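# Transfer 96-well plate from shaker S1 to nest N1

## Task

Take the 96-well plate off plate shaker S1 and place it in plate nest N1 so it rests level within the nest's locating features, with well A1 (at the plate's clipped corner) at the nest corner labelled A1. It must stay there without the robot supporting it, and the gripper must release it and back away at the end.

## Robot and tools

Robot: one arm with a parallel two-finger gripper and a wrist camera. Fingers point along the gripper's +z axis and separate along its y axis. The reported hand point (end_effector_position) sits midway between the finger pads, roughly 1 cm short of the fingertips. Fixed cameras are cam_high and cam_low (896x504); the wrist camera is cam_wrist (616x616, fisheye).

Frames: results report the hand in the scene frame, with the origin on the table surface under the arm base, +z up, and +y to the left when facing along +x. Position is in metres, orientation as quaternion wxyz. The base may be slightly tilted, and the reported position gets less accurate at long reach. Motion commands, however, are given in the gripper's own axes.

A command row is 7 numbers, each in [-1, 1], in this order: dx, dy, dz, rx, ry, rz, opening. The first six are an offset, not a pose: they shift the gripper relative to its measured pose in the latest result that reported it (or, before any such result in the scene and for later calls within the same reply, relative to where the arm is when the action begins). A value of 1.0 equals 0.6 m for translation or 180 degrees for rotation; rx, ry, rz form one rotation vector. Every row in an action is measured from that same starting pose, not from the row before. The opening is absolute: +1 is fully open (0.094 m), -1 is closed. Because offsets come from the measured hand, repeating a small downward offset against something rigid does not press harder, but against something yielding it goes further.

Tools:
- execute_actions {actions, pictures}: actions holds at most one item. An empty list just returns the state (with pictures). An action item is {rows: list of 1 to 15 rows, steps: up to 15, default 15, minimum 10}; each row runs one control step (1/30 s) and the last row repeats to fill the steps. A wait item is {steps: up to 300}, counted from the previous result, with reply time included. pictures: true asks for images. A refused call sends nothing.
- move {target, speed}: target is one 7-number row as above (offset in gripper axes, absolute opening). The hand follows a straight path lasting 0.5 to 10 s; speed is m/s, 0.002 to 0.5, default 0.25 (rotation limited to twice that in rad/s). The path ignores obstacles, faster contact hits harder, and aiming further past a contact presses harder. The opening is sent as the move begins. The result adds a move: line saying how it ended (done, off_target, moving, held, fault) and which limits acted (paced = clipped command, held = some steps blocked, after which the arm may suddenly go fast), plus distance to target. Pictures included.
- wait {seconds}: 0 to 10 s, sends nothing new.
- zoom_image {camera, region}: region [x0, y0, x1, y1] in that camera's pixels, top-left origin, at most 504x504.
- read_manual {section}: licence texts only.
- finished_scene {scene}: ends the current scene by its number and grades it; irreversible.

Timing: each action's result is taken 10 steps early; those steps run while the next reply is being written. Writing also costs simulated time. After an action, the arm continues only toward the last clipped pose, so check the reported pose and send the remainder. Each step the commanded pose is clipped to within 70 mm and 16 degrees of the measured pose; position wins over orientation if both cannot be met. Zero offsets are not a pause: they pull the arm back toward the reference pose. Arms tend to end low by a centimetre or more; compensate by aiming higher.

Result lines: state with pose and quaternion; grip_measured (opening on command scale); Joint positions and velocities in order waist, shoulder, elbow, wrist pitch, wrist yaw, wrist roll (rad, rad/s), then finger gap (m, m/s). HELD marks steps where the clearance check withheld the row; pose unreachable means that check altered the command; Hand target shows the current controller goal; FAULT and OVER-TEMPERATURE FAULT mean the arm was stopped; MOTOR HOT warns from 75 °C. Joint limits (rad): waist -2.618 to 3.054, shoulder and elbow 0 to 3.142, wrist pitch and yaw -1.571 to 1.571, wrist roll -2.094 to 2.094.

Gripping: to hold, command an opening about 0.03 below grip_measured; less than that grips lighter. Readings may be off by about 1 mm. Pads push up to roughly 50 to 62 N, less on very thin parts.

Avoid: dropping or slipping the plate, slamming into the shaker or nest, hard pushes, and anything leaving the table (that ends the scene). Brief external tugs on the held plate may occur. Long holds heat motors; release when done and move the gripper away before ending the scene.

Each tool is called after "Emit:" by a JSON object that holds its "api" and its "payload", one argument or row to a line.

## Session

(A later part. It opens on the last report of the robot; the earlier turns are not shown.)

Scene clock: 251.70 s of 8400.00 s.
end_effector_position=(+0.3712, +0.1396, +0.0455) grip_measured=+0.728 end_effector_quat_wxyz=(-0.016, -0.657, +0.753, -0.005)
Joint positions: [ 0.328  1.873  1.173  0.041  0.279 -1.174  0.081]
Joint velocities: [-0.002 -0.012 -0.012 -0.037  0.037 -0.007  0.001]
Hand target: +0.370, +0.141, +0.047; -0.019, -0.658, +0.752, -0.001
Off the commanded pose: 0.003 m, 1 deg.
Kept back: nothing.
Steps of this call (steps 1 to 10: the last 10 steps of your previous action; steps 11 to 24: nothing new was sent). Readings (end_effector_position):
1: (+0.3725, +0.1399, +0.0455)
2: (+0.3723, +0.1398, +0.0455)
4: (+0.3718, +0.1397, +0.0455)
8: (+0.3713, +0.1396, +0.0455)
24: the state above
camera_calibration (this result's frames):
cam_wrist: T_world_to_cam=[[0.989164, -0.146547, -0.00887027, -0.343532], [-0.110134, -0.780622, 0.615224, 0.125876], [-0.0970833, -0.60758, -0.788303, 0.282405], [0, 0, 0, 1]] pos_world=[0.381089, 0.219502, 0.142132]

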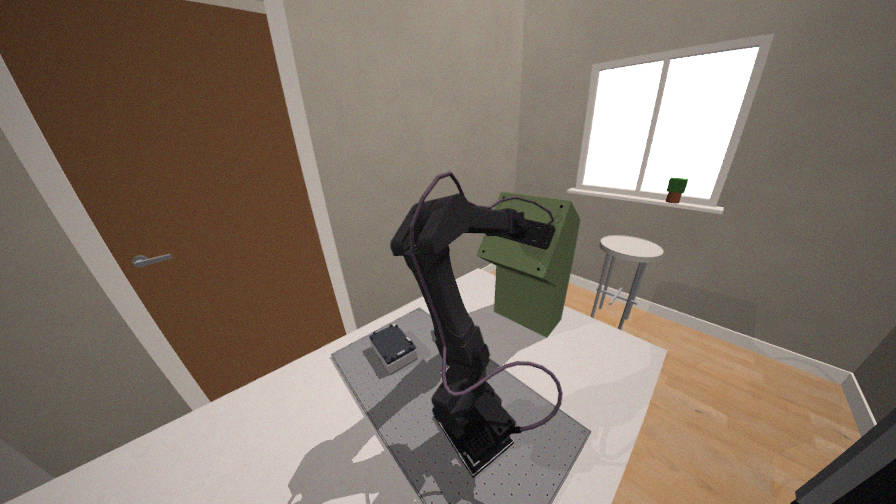

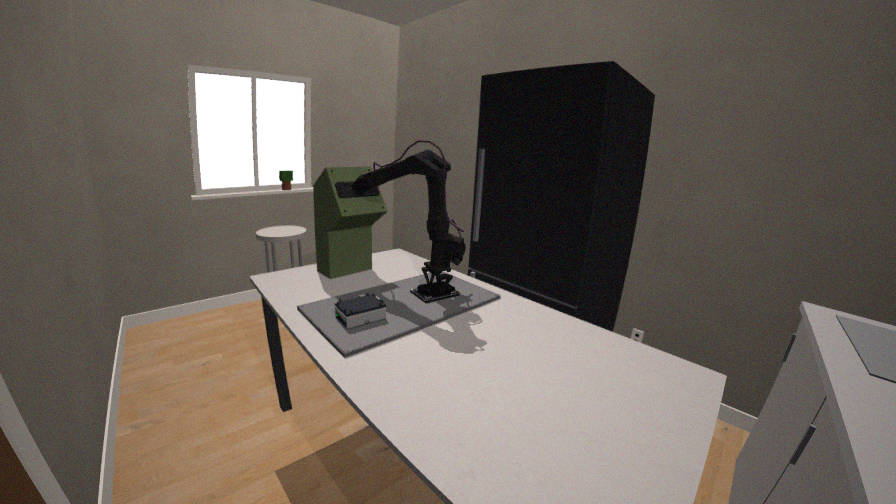

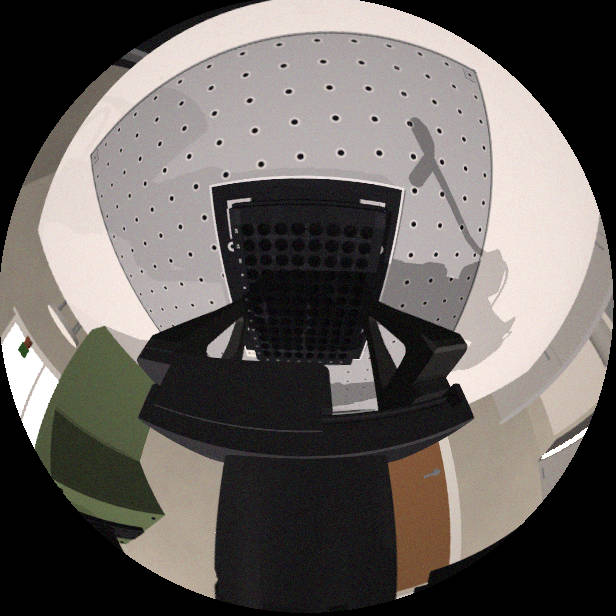

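Emit:
{"api": "execute_actions", "payload": {
  "actions": [
    {"rows":[[-0.0056,-0.0005,-0.0005,0.0003,-0.0039,-0.0001,0.695],[-0.0048,0.0036,0.0024,-0.0014,-0.0030,-0.0006,0.695],[-0.0040,0.0077,0.0052,-0.0030,-0.0021,-0.0010,0.695],[-0.0033,0.0112,0.0076,-0.0044,-0.0013,-0.0014,0.695],[-0.0027,0.0139,0.0095,-0.0055,-0.0007,-0.0017,0.695],[-0.0023,0.0160,0.0109,-0.0063,-0.0002,-0.0019,0.695],[-0.0020,0.0174,0.0119,-0.0069,0.0001,-0.0021,0.695],[-0.0018,0.0187,0.0128,-0.0075,0.0004,-0.0022,0.695],[-0.0015,0.0201,0.0138,-0.0080,0.0007,-0.0024,0.695]],"steps":12}
  ]
}}

Emit:
{"api": "execute_actions", "payload": {
  "actions": [
    {"steps":24}
  ],
  "pictures": true
}}

Emit:
{"api": "zoom_image", "payload": {
  "camera": "cam_wrist",
  "region": [215,175,400,250]
}}

Scene clock: 252.97 s of 8400.00 s.
end_effector_position=(+0.3712, +0.1396, +0.0455) grip_measured=+0.728 end_effector_quat_wxyz=(-0.016, -0.657, +0.753, -0.005)
Joint positions: [ 0.328  1.873  1.173  0.041  0.279 -1.174  0.081]
Joint velocities: [-0.002  0.007  0.007 -0.037  0.022  0.022  0.001]
Steps of this call (steps 1 to 36: nothing new was sent; steps 37 to 38: the first 2 steps of this action). Readings (end_effector_position):
37: (+0.3712, +0.1396, +0.0455)
38: the state above

Scene clock: 253.77 s of 8400.00 s.
end_effector_position=(+0.3693, +0.1399, +0.0425) grip_measured=+0.728 end_effector_quat_wxyz=(-0.016, -0.657, +0.753, -0.005)
Joint positions: [ 0.328  1.883  1.173  0.051  0.279 -1.174  0.081]
Joint velocities: [ 0.007  0.017 -0.017 -0.037 -0.037 -0.007 -0.001]
Hand target: +0.359, +0.142, +0.038; -0.025, -0.660, +0.751, +0.004
Off the commanded pose: 0.011 m, 2 deg.
Kept back: nothing.
Steps of this call (steps 1 to 10: the last 10 steps of your previous action; steps 11 to 24: nothing new was sent). Readings (end_effector_position):
1: (+0.3712, +0.1396, +0.0455)
2: (+0.3712, +0.1396, +0.0455)
4: (+0.3710, +0.1396, +0.0453)
8: (+0.3696, +0.1398, +0.0430)
24: the state above
camera_calibration (this result's frames):
cam_wrist: T_world_to_cam=[[0.989164, -0.146547, -0.00887027, -0.341636], [-0.110134, -0.780622, 0.615224, 0.127778], [-0.0970833, -0.60758, -0.788303, 0.280036], [0, 0, 0, 1]] pos_world=[0.379193, 0.219825, 0.139111]

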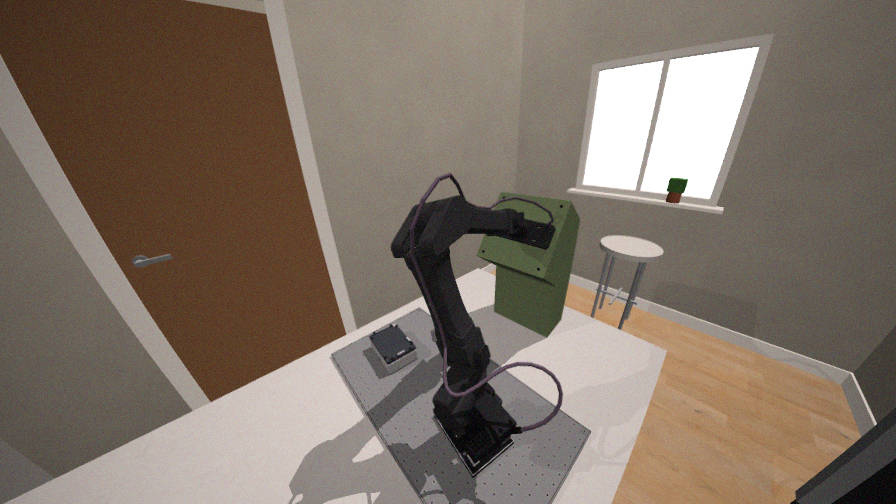

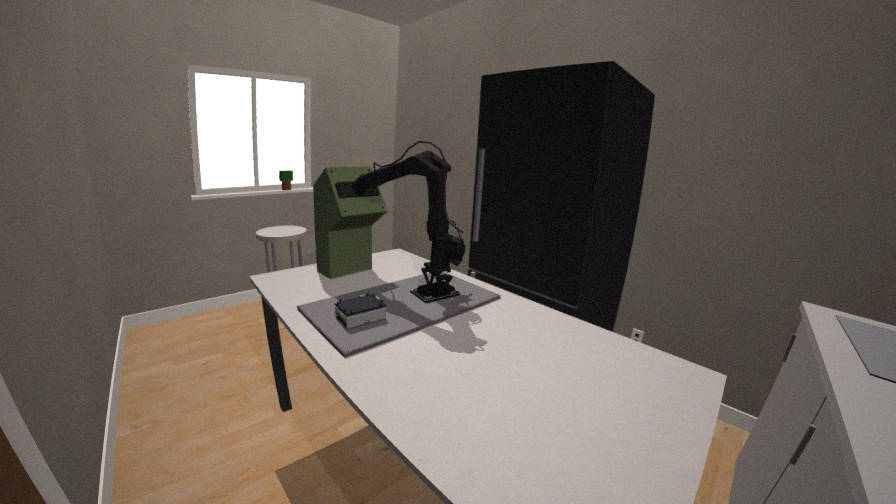

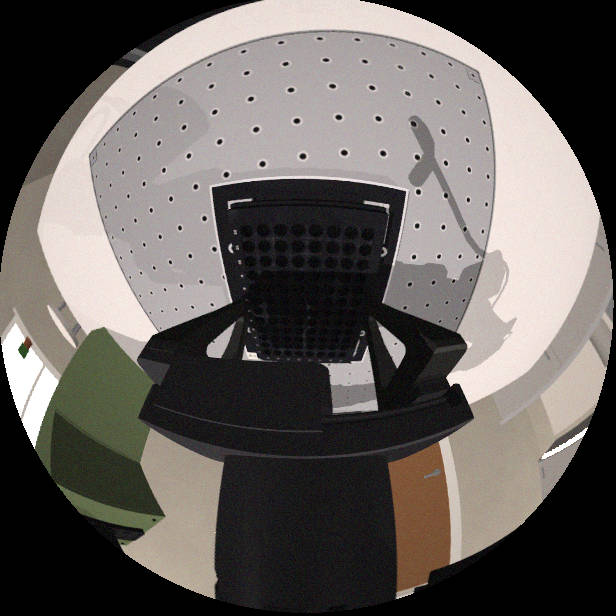

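Region (215, 175, 400, 250) of cam_wrist's 616x616 image, scaled by 2.724, with more detail than that image has; it fills the top 204 rows of this view, and the rest is white.

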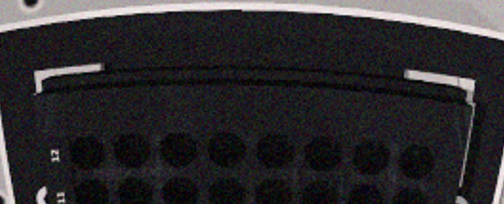

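Emit:
{"api": "execute_actions", "payload": {
  "actions": [
    {"rows":[[-0.0012,0.0052,0.0044,-0.0012,0.0002,-0.0006,0.695],[-0.0019,0.0038,0.0044,-0.0001,-0.0004,-0.0003,0.695],[-0.0026,0.0024,0.0044,0.0010,-0.0010,0.0,0.695],[-0.0031,0.0013,0.0044,0.0018,-0.0015,0.0002,0.695],[-0.0036,0.0002,0.0044,0.0026,-0.0020,0.0004,0.695],[-0.0039,-0.0005,0.0044,0.0032,-0.0023,0.0006,0.695]],"steps":12}
  ]
}}

Emit:
{"api": "execute_actions", "payload": {
  "actions": [
    {"steps":24}
  ],
  "pictures": true
}}

Emit:
{"api": "zoom_image", "payload": {
  "camera": "cam_wrist",
  "region": [215,175,400,250]
}}

Scene clock: 256.10 s of 8400.00 s.
end_effector_position=(+0.3697, +0.1400, +0.0425) grip_measured=+0.728 end_effector_quat_wxyz=(-0.016, -0.657, +0.754, -0.005)
Joint positions: [ 0.328  1.883  1.173  0.053  0.279 -1.174  0.081]
Joint velocities: [-0.002  0.007 -0.007  0.007  0.022  0.007 -0.   ]
Steps of this call (steps 1 to 68: nothing new was sent; steps 69 to 70: the first 2 steps of this action). Readings (end_effector_position):
69: (+0.3695, +0.1399, +0.0425)
70: the state above

Scene clock: 256.90 s of 8400.00 s.
end_effector_position=(+0.3706, +0.1402, +0.0424) grip_measured=+0.728 end_effector_quat_wxyz=(-0.014, -0.657, +0.754, -0.006)
Joint positions: [ 0.328  1.883  1.173  0.057  0.279 -1.174  0.081]
Joint velocities: [-0.027 -0.007  0.002 -0.037 -0.11  -0.007 -0.001]
Hand target: +0.370, +0.142, +0.040; -0.010, -0.657, +0.754, -0.006
Off the commanded pose: 0.003 m, 0 deg.
Kept back: nothing.
Steps of this call (steps 1 to 10: the last 10 steps of your previous action; steps 11 to 24: nothing new was sent). Readings (end_effector_position):
1: (+0.3698, +0.1400, +0.0425)
2: (+0.3699, +0.1400, +0.0425)
4: (+0.3700, +0.1401, +0.0425)
8: (+0.3706, +0.1402, +0.0424)
24: the state above
camera_calibration (this result's frames):
cam_wrist: T_world_to_cam=[[0.988998, -0.147872, -0.00411349, -0.342776], [-0.11426, -0.781267, 0.61365, 0.129879], [-0.0939554, -0.606428, -0.789568, 0.279068], [0, 0, 0, 1]] pos_world=[0.380065, 0.220018, 0.139232]

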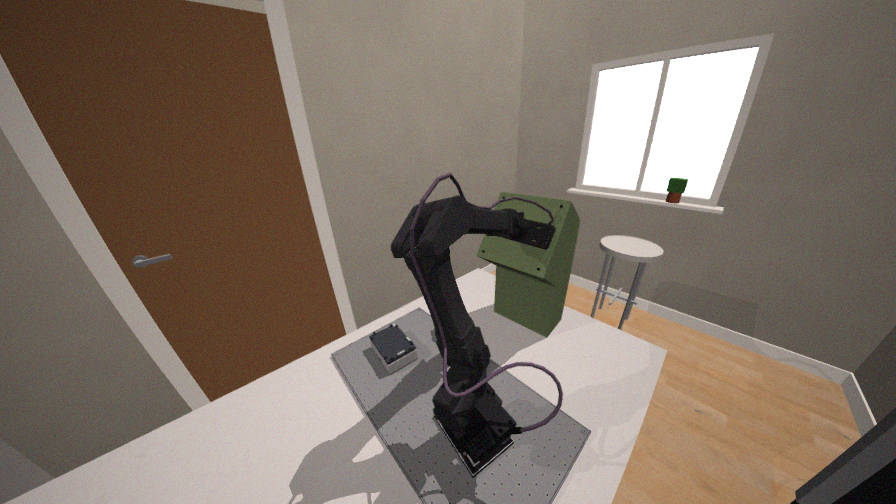

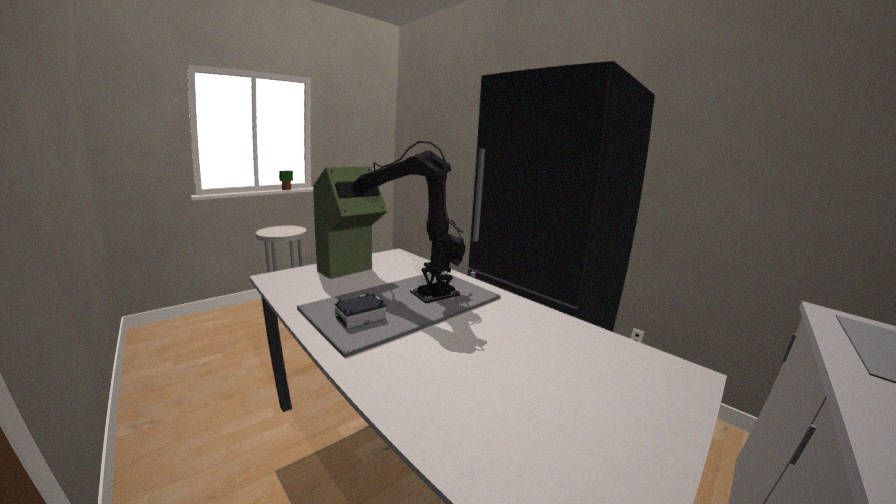

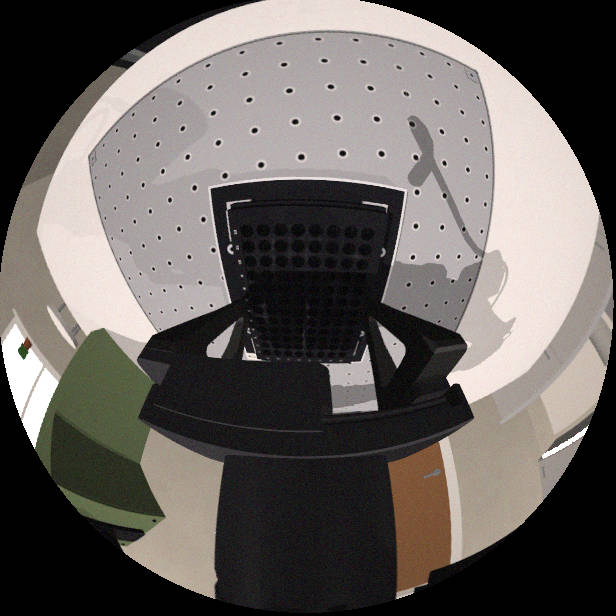

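Region (215, 175, 400, 250) of cam_wrist's 616x616 image, scaled by 2.724, with more detail than that image has; it fills the top 204 rows of this view, and the rest is white.

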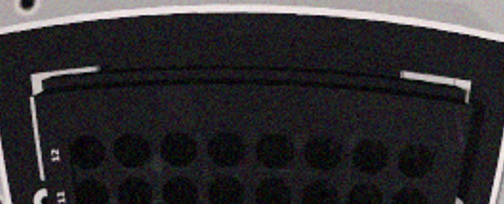

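Emit:
{"api": "execute_actions", "payload": {
  "actions": [
    {"rows":[[-0.0045,-0.002,0.001,0.002,-0.003,0.0003,0.695],[-0.0048,-0.003,-0.001,0.0018,-0.0033,0.0002,0.70],[-0.0051,-0.0035,-0.0028,0.0016,-0.0035,0.0001,0.705],[-0.0051,-0.0035,-0.0028,0.0016,-0.0035,0.0001,0.712],[-0.0051,-0.0035,-0.0028,0.0016,-0.0035,0.0001,0.72],[-0.0051,-0.0035,-0.0028,0.0016,-0.0035,0.0001,0.73],[-0.0051,-0.0035,-0.0028,0.0016,-0.0035,0.0001,0.745],[-0.0051,-0.0035,-0.0028,0.0016,-0.0035,0.0001,0.76],[-0.0051,-0.0035,-0.0028,0.0016,-0.0035,0.0001,0.78],[-0.0051,-0.0035,-0.0028,0.0016,-0.0035,0.0001,0.80]],"steps":12}
  ]
}}

Emit:
{"api": "execute_actions", "payload": {
  "actions": [
    {"steps":24}
  ],
  "pictures": true
}}

Emit:
{"api": "zoom_image", "payload": {
  "camera": "cam_wrist",
  "region": [215,175,400,250]
}}

Scene clock: 258.00 s of 8400.00 s.
end_effector_position=(+0.3706, +0.1402, +0.0424) grip_measured=+0.728 end_effector_quat_wxyz=(-0.014, -0.657, +0.754, -0.006)
Joint positions: [ 0.328  1.883  1.173  0.057  0.279 -1.174  0.081]
Joint velocities: [-0.002 -0.007 -0.002 -0.022 -0.022  0.051 -0.   ]
Steps of this call (steps 1 to 31: nothing new was sent; steps 32 to 33: the first 2 steps of this action). Readings (end_effector_position):
32: (+0.3706, +0.1402, +0.0424)
33: the state above

Scene clock: 258.80 s of 8400.00 s.
end_effector_position=(+0.3706, +0.1403, +0.0424) grip_measured=+0.798 end_effector_quat_wxyz=(-0.014, -0.657, +0.754, -0.006)
Joint positions: [ 0.328  1.883  1.173  0.057  0.278 -1.174  0.084]
Joint velocities: [-0.002 -0.002 -0.017  0.037  0.007 -0.022  0.   ]
Hand target: +0.373, +0.143, +0.044; -0.008, -0.657, +0.754, -0.004
Off the commanded pose: 0.004 m, 1 deg.
Kept back: nothing.
Steps of this call (steps 1 to 10: the last 10 steps of your previous action; steps 11 to 24: nothing new was sent). Readings (end_effector_position):
1: (+0.3706, +0.1403, +0.0424)
2: (+0.3706, +0.1403, +0.0424)
4: (+0.3706, +0.1403, +0.0424)
8: (+0.3706, +0.1403, +0.0424)
24: the state above
camera_calibration (this result's frames):
cam_wrist: T_world_to_cam=[[0.988996, -0.147878, -0.00426456, -0.342741], [-0.114206, -0.781493, 0.613373, 0.129953], [-0.0940371, -0.606137, -0.789782, 0.279103], [0, 0, 0, 1]] pos_world=[0.380057, 0.220048, 0.139259]

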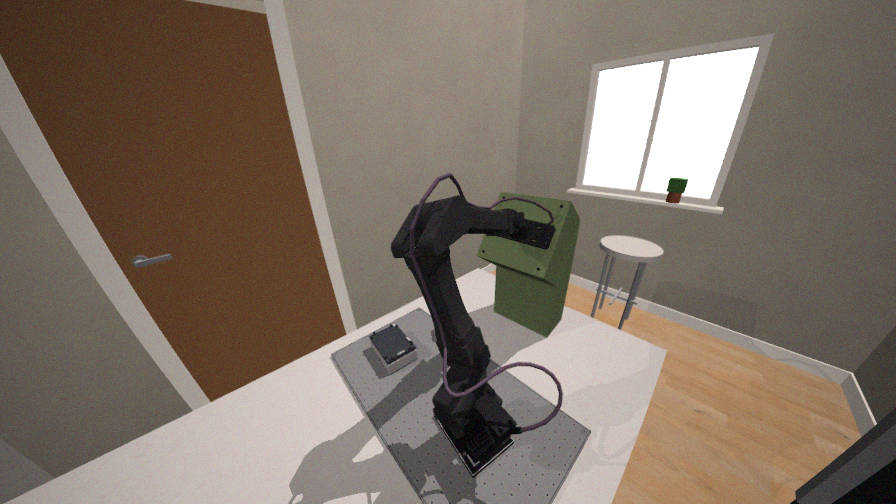

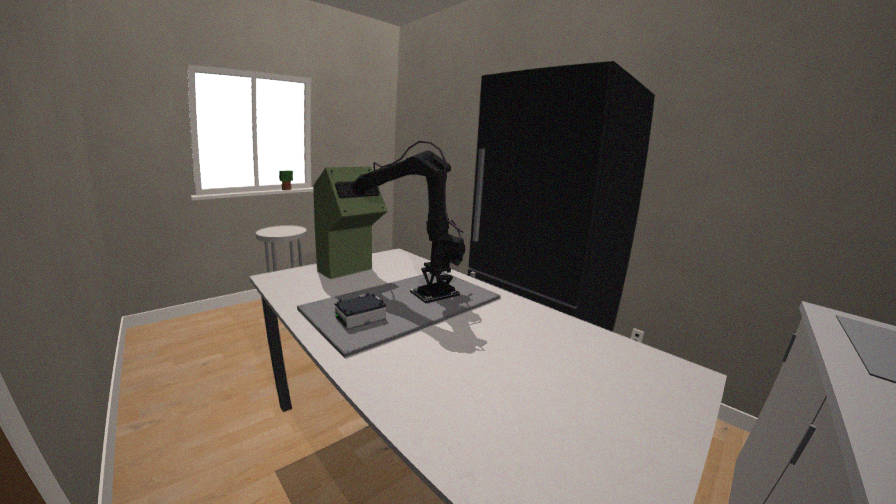

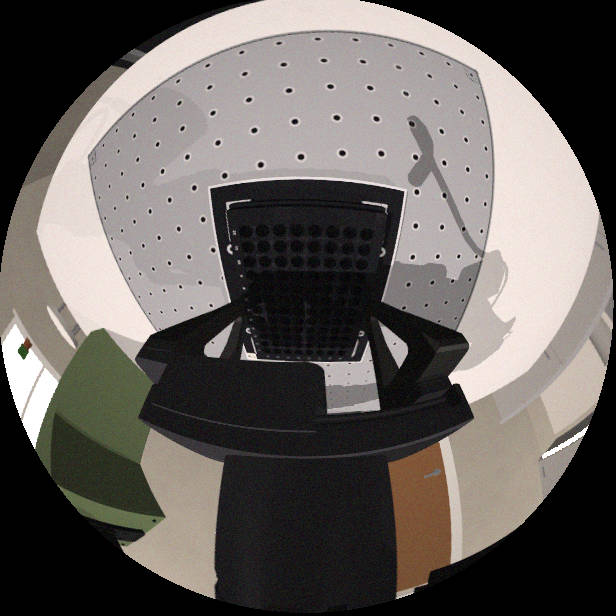

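Region (215, 175, 400, 250) of cam_wrist's 616x616 image, scaled by 2.724, with more detail than that image has; it fills the top 204 rows of this view, and the rest is white.

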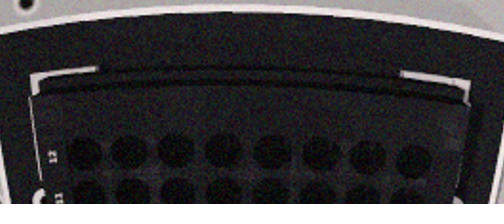

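Emit:
{"api": "execute_actions", "payload": {
  "actions": []
}}

Scene clock: 259.93 s of 8400.00 s.
end_effector_position=(+0.3706, +0.1403, +0.0424) grip_measured=+0.798 end_effector_quat_wxyz=(-0.014, -0.657, +0.754, -0.006)
Joint positions: [ 0.328  1.883  1.173  0.057  0.278 -1.174  0.084]
Joint velocities: [ 0.002  0.002 -0.017  0.037  0.022  0.022 -0.001]
Hand target: +0.373, +0.143, +0.044; -0.008, -0.657, +0.754, -0.004
Off the commanded pose: 0.004 m, 1 deg.
Kept back: nothing.
Steps of this call (steps 1 to 34: nothing new was sent). Readings (end_effector_position):
1: (+0.3706, +0.1403, +0.0424)
2: (+0.3706, +0.1403, +0.0424)
4: (+0.3706, +0.1403, +0.0424)
8: (+0.3706, +0.1403, +0.0424)
34: the state above
camera_calibration (this result's frames):
cam_wrist: T_world_to_cam=[[0.988996, -0.147878, -0.00426456, -0.342741], [-0.114206, -0.781493, 0.613373, 0.129953], [-0.0940371, -0.606137, -0.789782, 0.279103], [0, 0, 0, 1]] pos_world=[0.380057, 0.220048, 0.139259]

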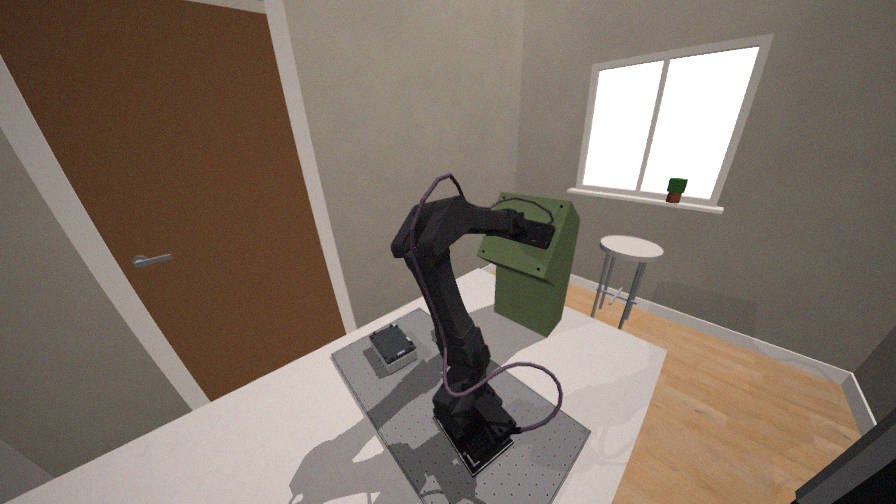

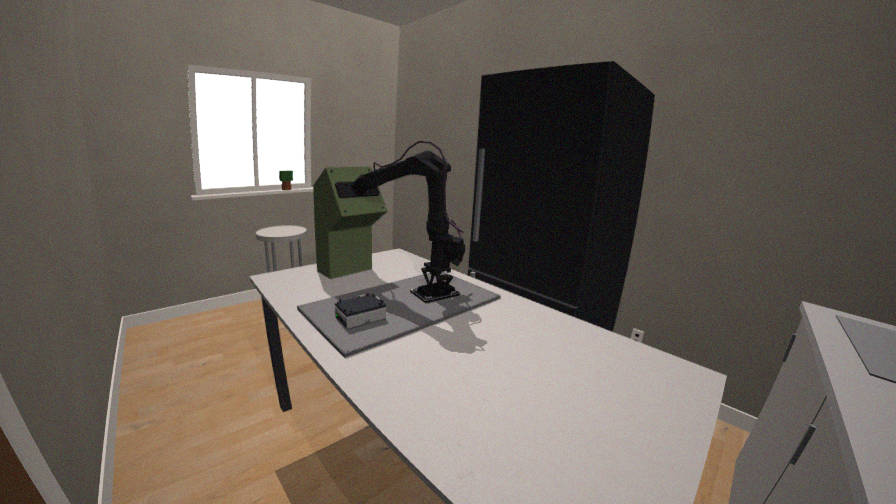

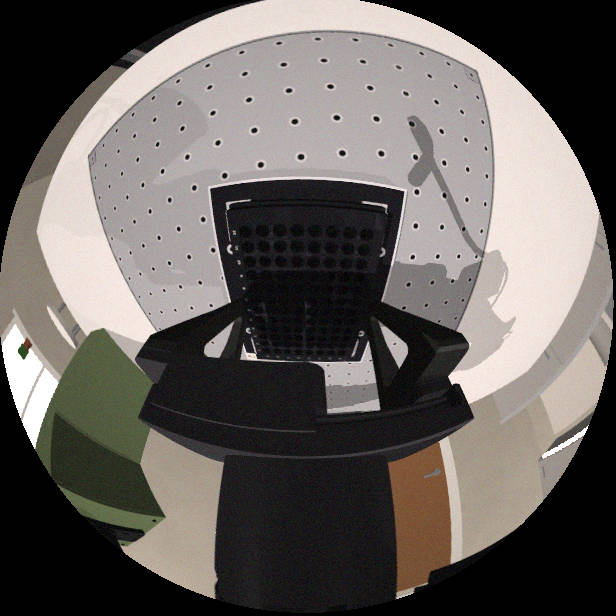

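Emit:
{"api": "move", "payload": {
  "target": [0, 0, -0.14, 0, 0, 0, 1.0],
  "speed": 0.1
}}

Scene clock: 261.53 s of 8400.00 s.
end_effector_position=(+0.3866, +0.1412, +0.1249) grip_measured=+1.000 end_effector_quat_wxyz=(-0.004, -0.654, +0.757, -0.017)
Joint positions: [ 0.388  1.593  1.063 -0.105  0.338 -1.136  0.094]
Joint velocities: [ 0.002 -0.007 -0.007  0.007  0.007  0.007  0.   ]
Hand target: +0.372, +0.143, +0.126; -0.014, -0.657, +0.754, -0.006
Off the commanded pose: 0.015 m, 2 deg.
Kept back: nothing.
move: off_target
camera_calibration (this result's frames):
cam_wrist: T_world_to_cam=[[0.98748, -0.155485, 0.0266125, -0.360268], [-0.139078, -0.77853, 0.612003, 0.0913187], [-0.0744388, -0.608042, -0.790407, 0.339031], [0, 0, 0, 1]] pos_world=[0.393694, 0.221223, 0.221673]

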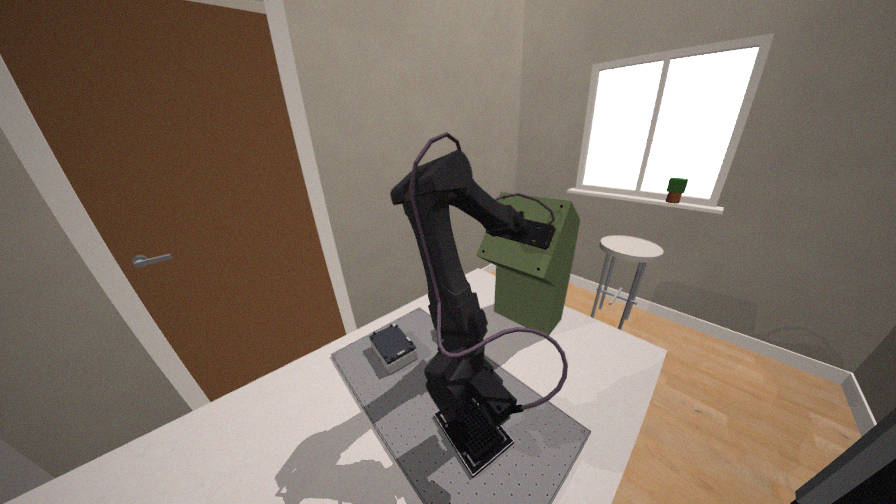

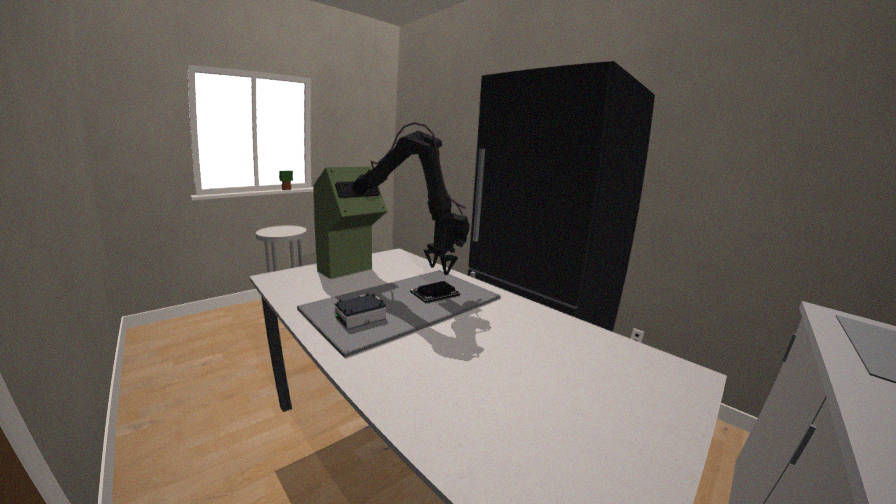

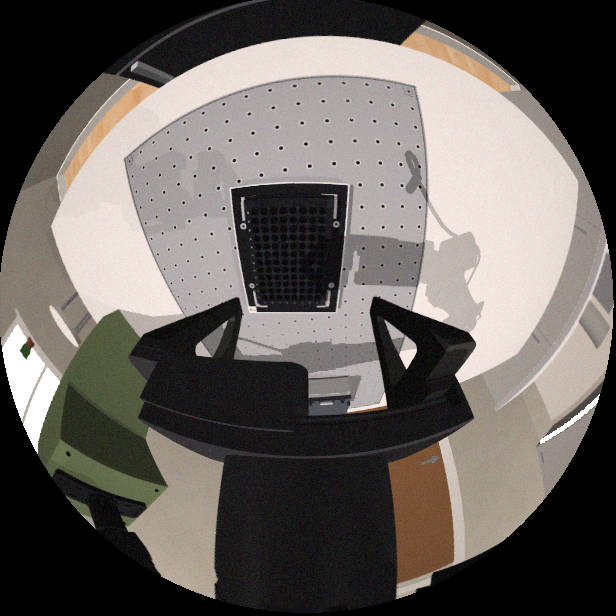

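Emit:
{"api": "zoom_image", "payload": {
  "camera": "cam_wrist",
  "region": [215, 170, 365, 320]
}}

Emit:
{"api": "zoom_image", "payload": {
  "camera": "cam_low",
  "region": [400, 270, 480, 315]
}}

Emit:
{"api": "zoom_image", "payload": {
  "camera": "cam_high",
  "region": [420, 390, 540, 490]
}}

Region (215, 170, 365, 320) of cam_wrist's 616x616 image, scaled by 3.360, with more detail than that image has.

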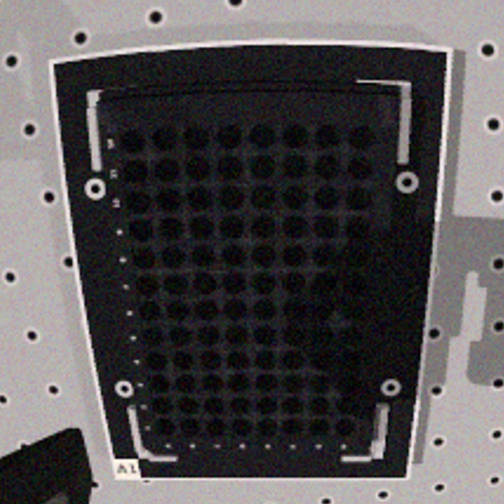

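Region (400, 270, 480, 315) of cam_low's 896x504 image, scaled by 6.300, with more detail than that image has; it fills the top 284 rows of this view, and the rest is white.

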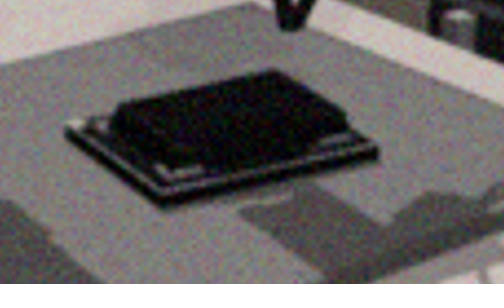

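Region (420, 390, 540, 490) of cam_high's 896x504 image, scaled by 4.200, with more detail than that image has.

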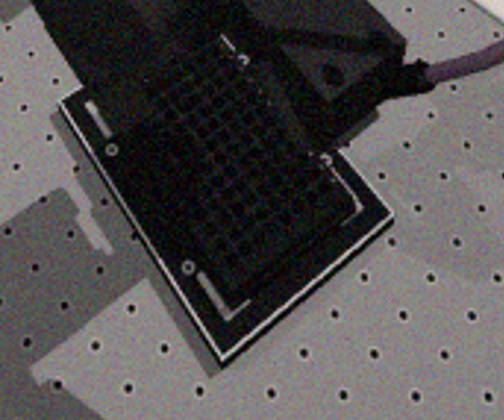

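Emit:
{"api": "zoom_image", "payload": {
  "camera": "cam_wrist",
  "region": [230, 180, 350, 240]
}}

Emit:
{"api": "zoom_image", "payload": {
  "camera": "cam_wrist",
  "region": [240, 270, 350, 320]
}}

Region (230, 180, 350, 240) of cam_wrist's 616x616 image, scaled by 4.200, with more detail than that image has.

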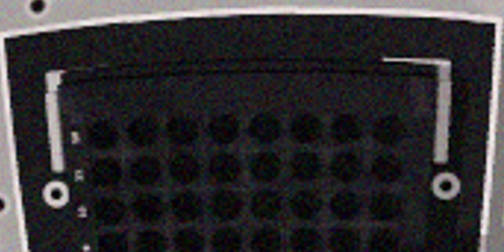

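Region (240, 270, 350, 320) of cam_wrist's 616x616 image, scaled by 4.582, with more detail than that image has; it fills the top 229 rows of this view, and the rest is white.

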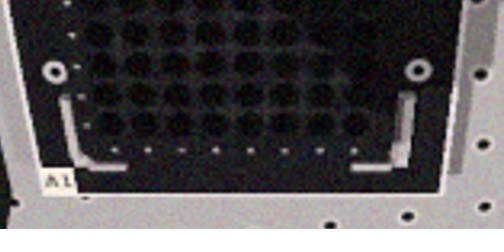

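Emit:
{"api": "zoom_image", "payload": {
  "camera": "cam_high",
  "region": [460, 420, 520, 480]
}}

Emit:
{"api": "zoom_image", "payload": {
  "camera": "cam_wrist",
  "region": [235, 185, 285, 215]
}}

Emit:
{"api": "zoom_image", "payload": {
  "camera": "cam_wrist",
  "region": [300, 185, 350, 215]
}}

Region (460, 420, 520, 480) of cam_high's 896x504 image, scaled by 8.400, with more detail than that image has.

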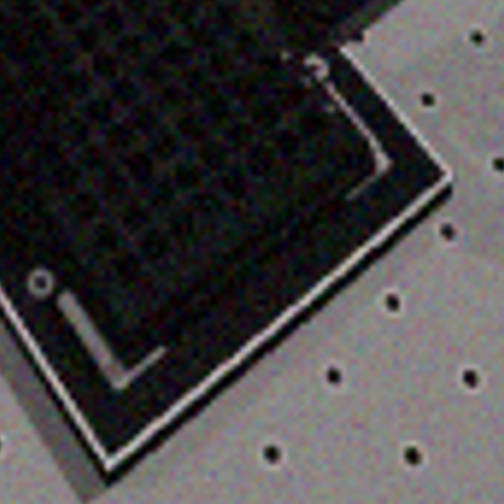

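Region (235, 185, 285, 215) of cam_wrist's 616x616 image, scaled by 10.080, with more detail than that image has; it fills the top 302 rows of this view, and the rest is white.

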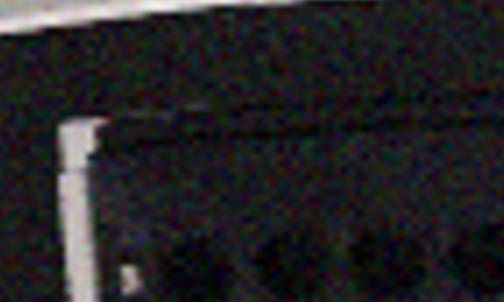

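Region (300, 185, 350, 215) of cam_wrist's 616x616 image, scaled by 10.080, with more detail than that image has; it fills the top 302 rows of this view, and the rest is white.

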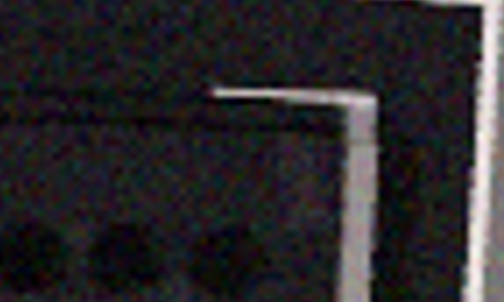

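Emit:
{"api": "move", "payload": {
  "target": [-0.095, 0.041, 0.02, 0, 0, 0, 1.0],
  "speed": 0.15
}}

Scene clock: 269.03 s of 8400.00 s.
end_effector_position=(+0.3632, +0.1931, +0.1104) grip_measured=+1.000 end_effector_quat_wxyz=(-0.014, -0.658, +0.752, -0.017)
Joint positions: [ 0.534  1.723  1.127 -0.098  0.459 -1.044  0.094]
Joint velocities: [-0.002 -0.012 -0.007 -0.007  0.007 -0.022  0.   ]
Hand target: +0.371, +0.201, +0.111; -0.004, -0.653, +0.757, -0.017
Off the commanded pose: 0.011 m, 1 deg.
Kept back: nothing.
After step 90, 3.57 s passed at rest.
move: off_target
camera_calibration (this result's frames):
cam_wrist: T_world_to_cam=[[0.989632, -0.143105, 0.0122166, -0.330342], [-0.119389, -0.772366, 0.623856, 0.127672], [-0.0798413, -0.618847, -0.781444, 0.360511], [0, 0, 0, 1]] pos_world=[0.370943, 0.274438, 0.206106]

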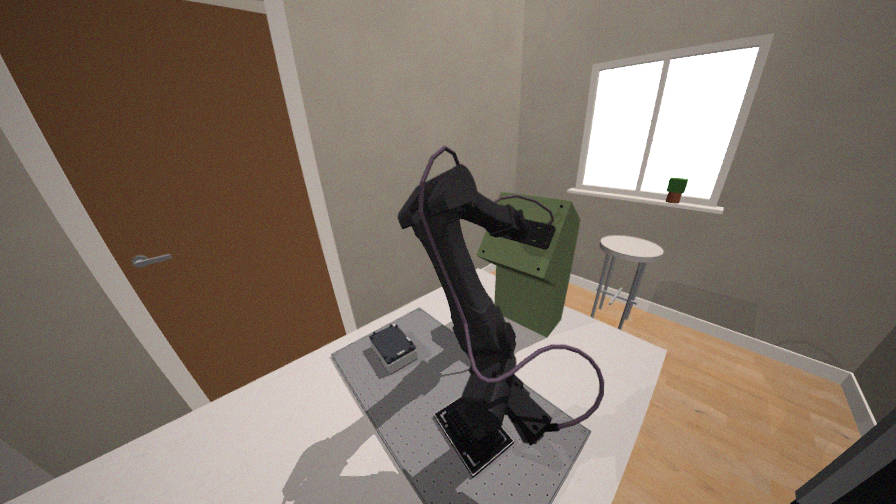

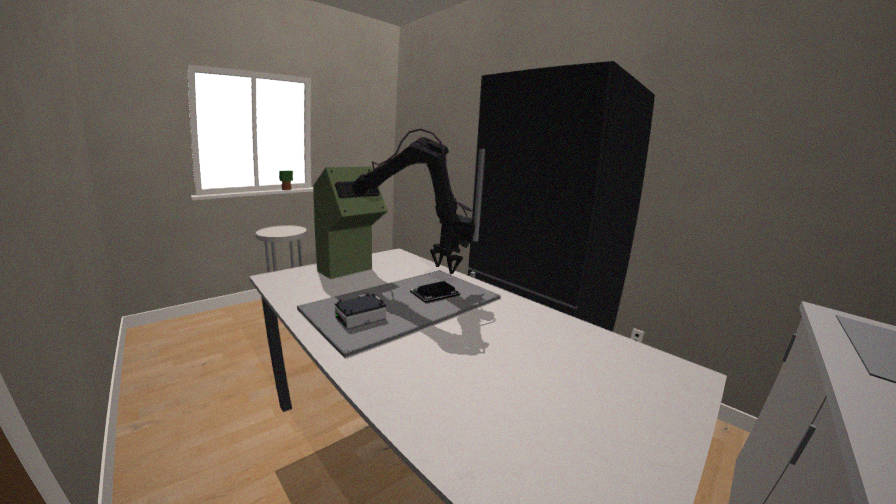

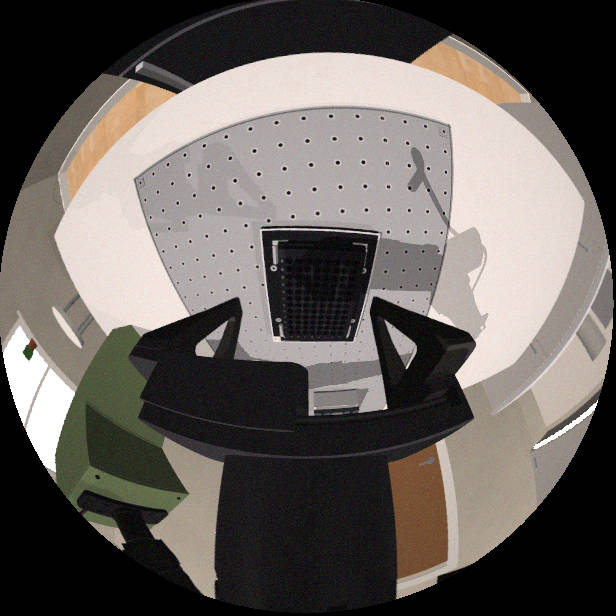

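Emit:
{"api": "zoom_image", "payload": {
  "camera": "cam_wrist",
  "region": [255, 220, 390, 350]
}}

Emit:
{"api": "zoom_image", "payload": {
  "camera": "cam_wrist",
  "region": [260, 225, 385, 265]
}}

Emit:
{"api": "zoom_image", "payload": {
  "camera": "cam_high",
  "region": [425, 395, 525, 480]
}}

Region (255, 220, 390, 350) of cam_wrist's 616x616 image, scaled by 3.733, with more detail than that image has; it fills the top 485 rows of this view, and the rest is white.

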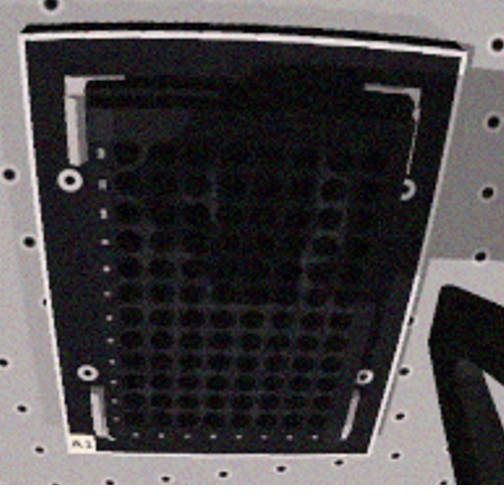

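Region (260, 225, 385, 265) of cam_wrist's 616x616 image, scaled by 4.032, with more detail than that image has; it fills the top 161 rows of this view, and the rest is white.

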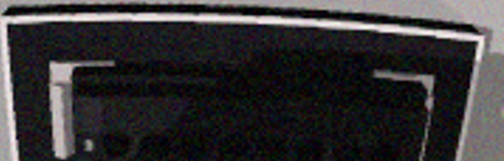

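Region (425, 395, 525, 480) of cam_high's 896x504 image, scaled by 5.040, with more detail than that image has; it fills the top 428 rows of this view, and the rest is white.

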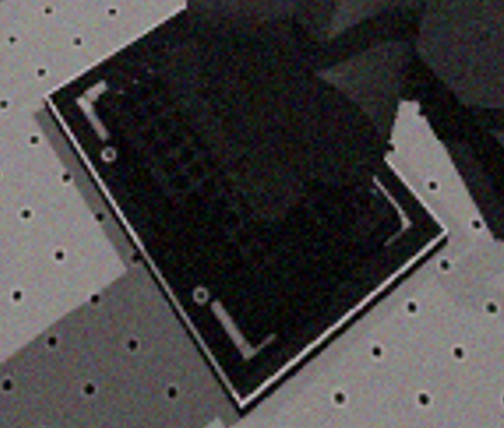

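Emit:
{"api": "move", "payload": {
  "target": [-0.0555, -0.025, 0.055, 0, 0, 0, 0.25],
  "speed": 0.1
}}

Scene clock: 274.23 s of 8400.00 s.
end_effector_position=(+0.3801, +0.2148, +0.0760) grip_measured=+0.252 end_effector_quat_wxyz=(-0.016, -0.658, +0.753, -0.021)
Joint positions: [ 0.534  1.889  1.317 -0.123  0.468 -1.042  0.059]
Joint velocities: [-0.022 -0.007 -0.007 -0.007 -0.051  0.022 -0.   ]
Hand target: +0.383, +0.222, +0.076; -0.013, -0.658, +0.753, -0.017
Off the commanded pose: 0.008 m, 1 deg.
Kept back: nothing.
After step 90, 1.37 s passed at rest.
move: done
camera_calibration (this result's frames):
cam_wrist: T_world_to_cam=[[0.989519, -0.143572, 0.0154717, -0.343677], [-0.121085, -0.766582, 0.630627, 0.166796], [-0.0786799, -0.625891, -0.775932, 0.349068], [0, 0, 0, 1]] pos_world=[0.387736, 0.296999, 0.170984]

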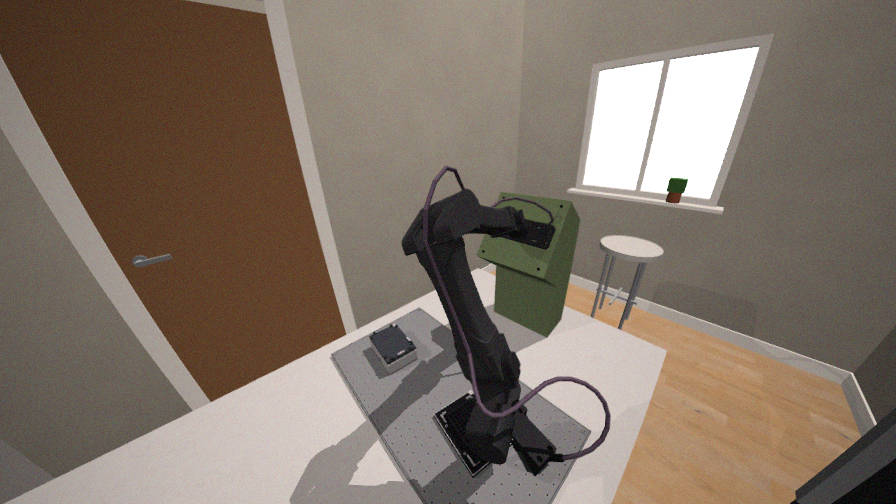

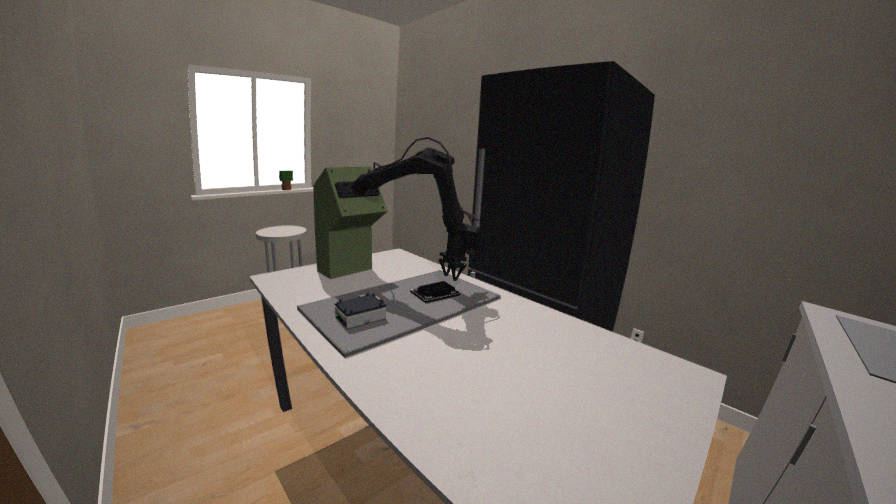

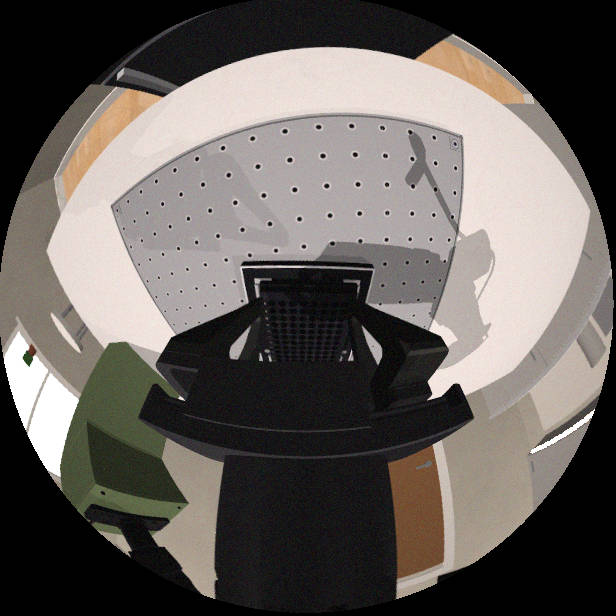

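Emit:
{"api": "zoom_image", "payload": {
  "camera": "cam_wrist",
  "region": [235, 255, 385, 320]
}}

Region (235, 255, 385, 320) of cam_wrist's 616x616 image, scaled by 3.360, with more detail than that image has; it fills the top 218 rows of this view, and the rest is white.

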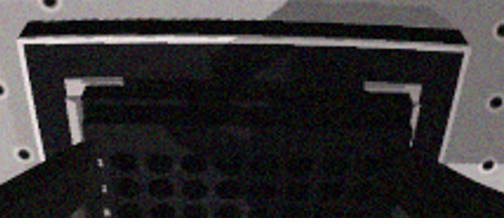

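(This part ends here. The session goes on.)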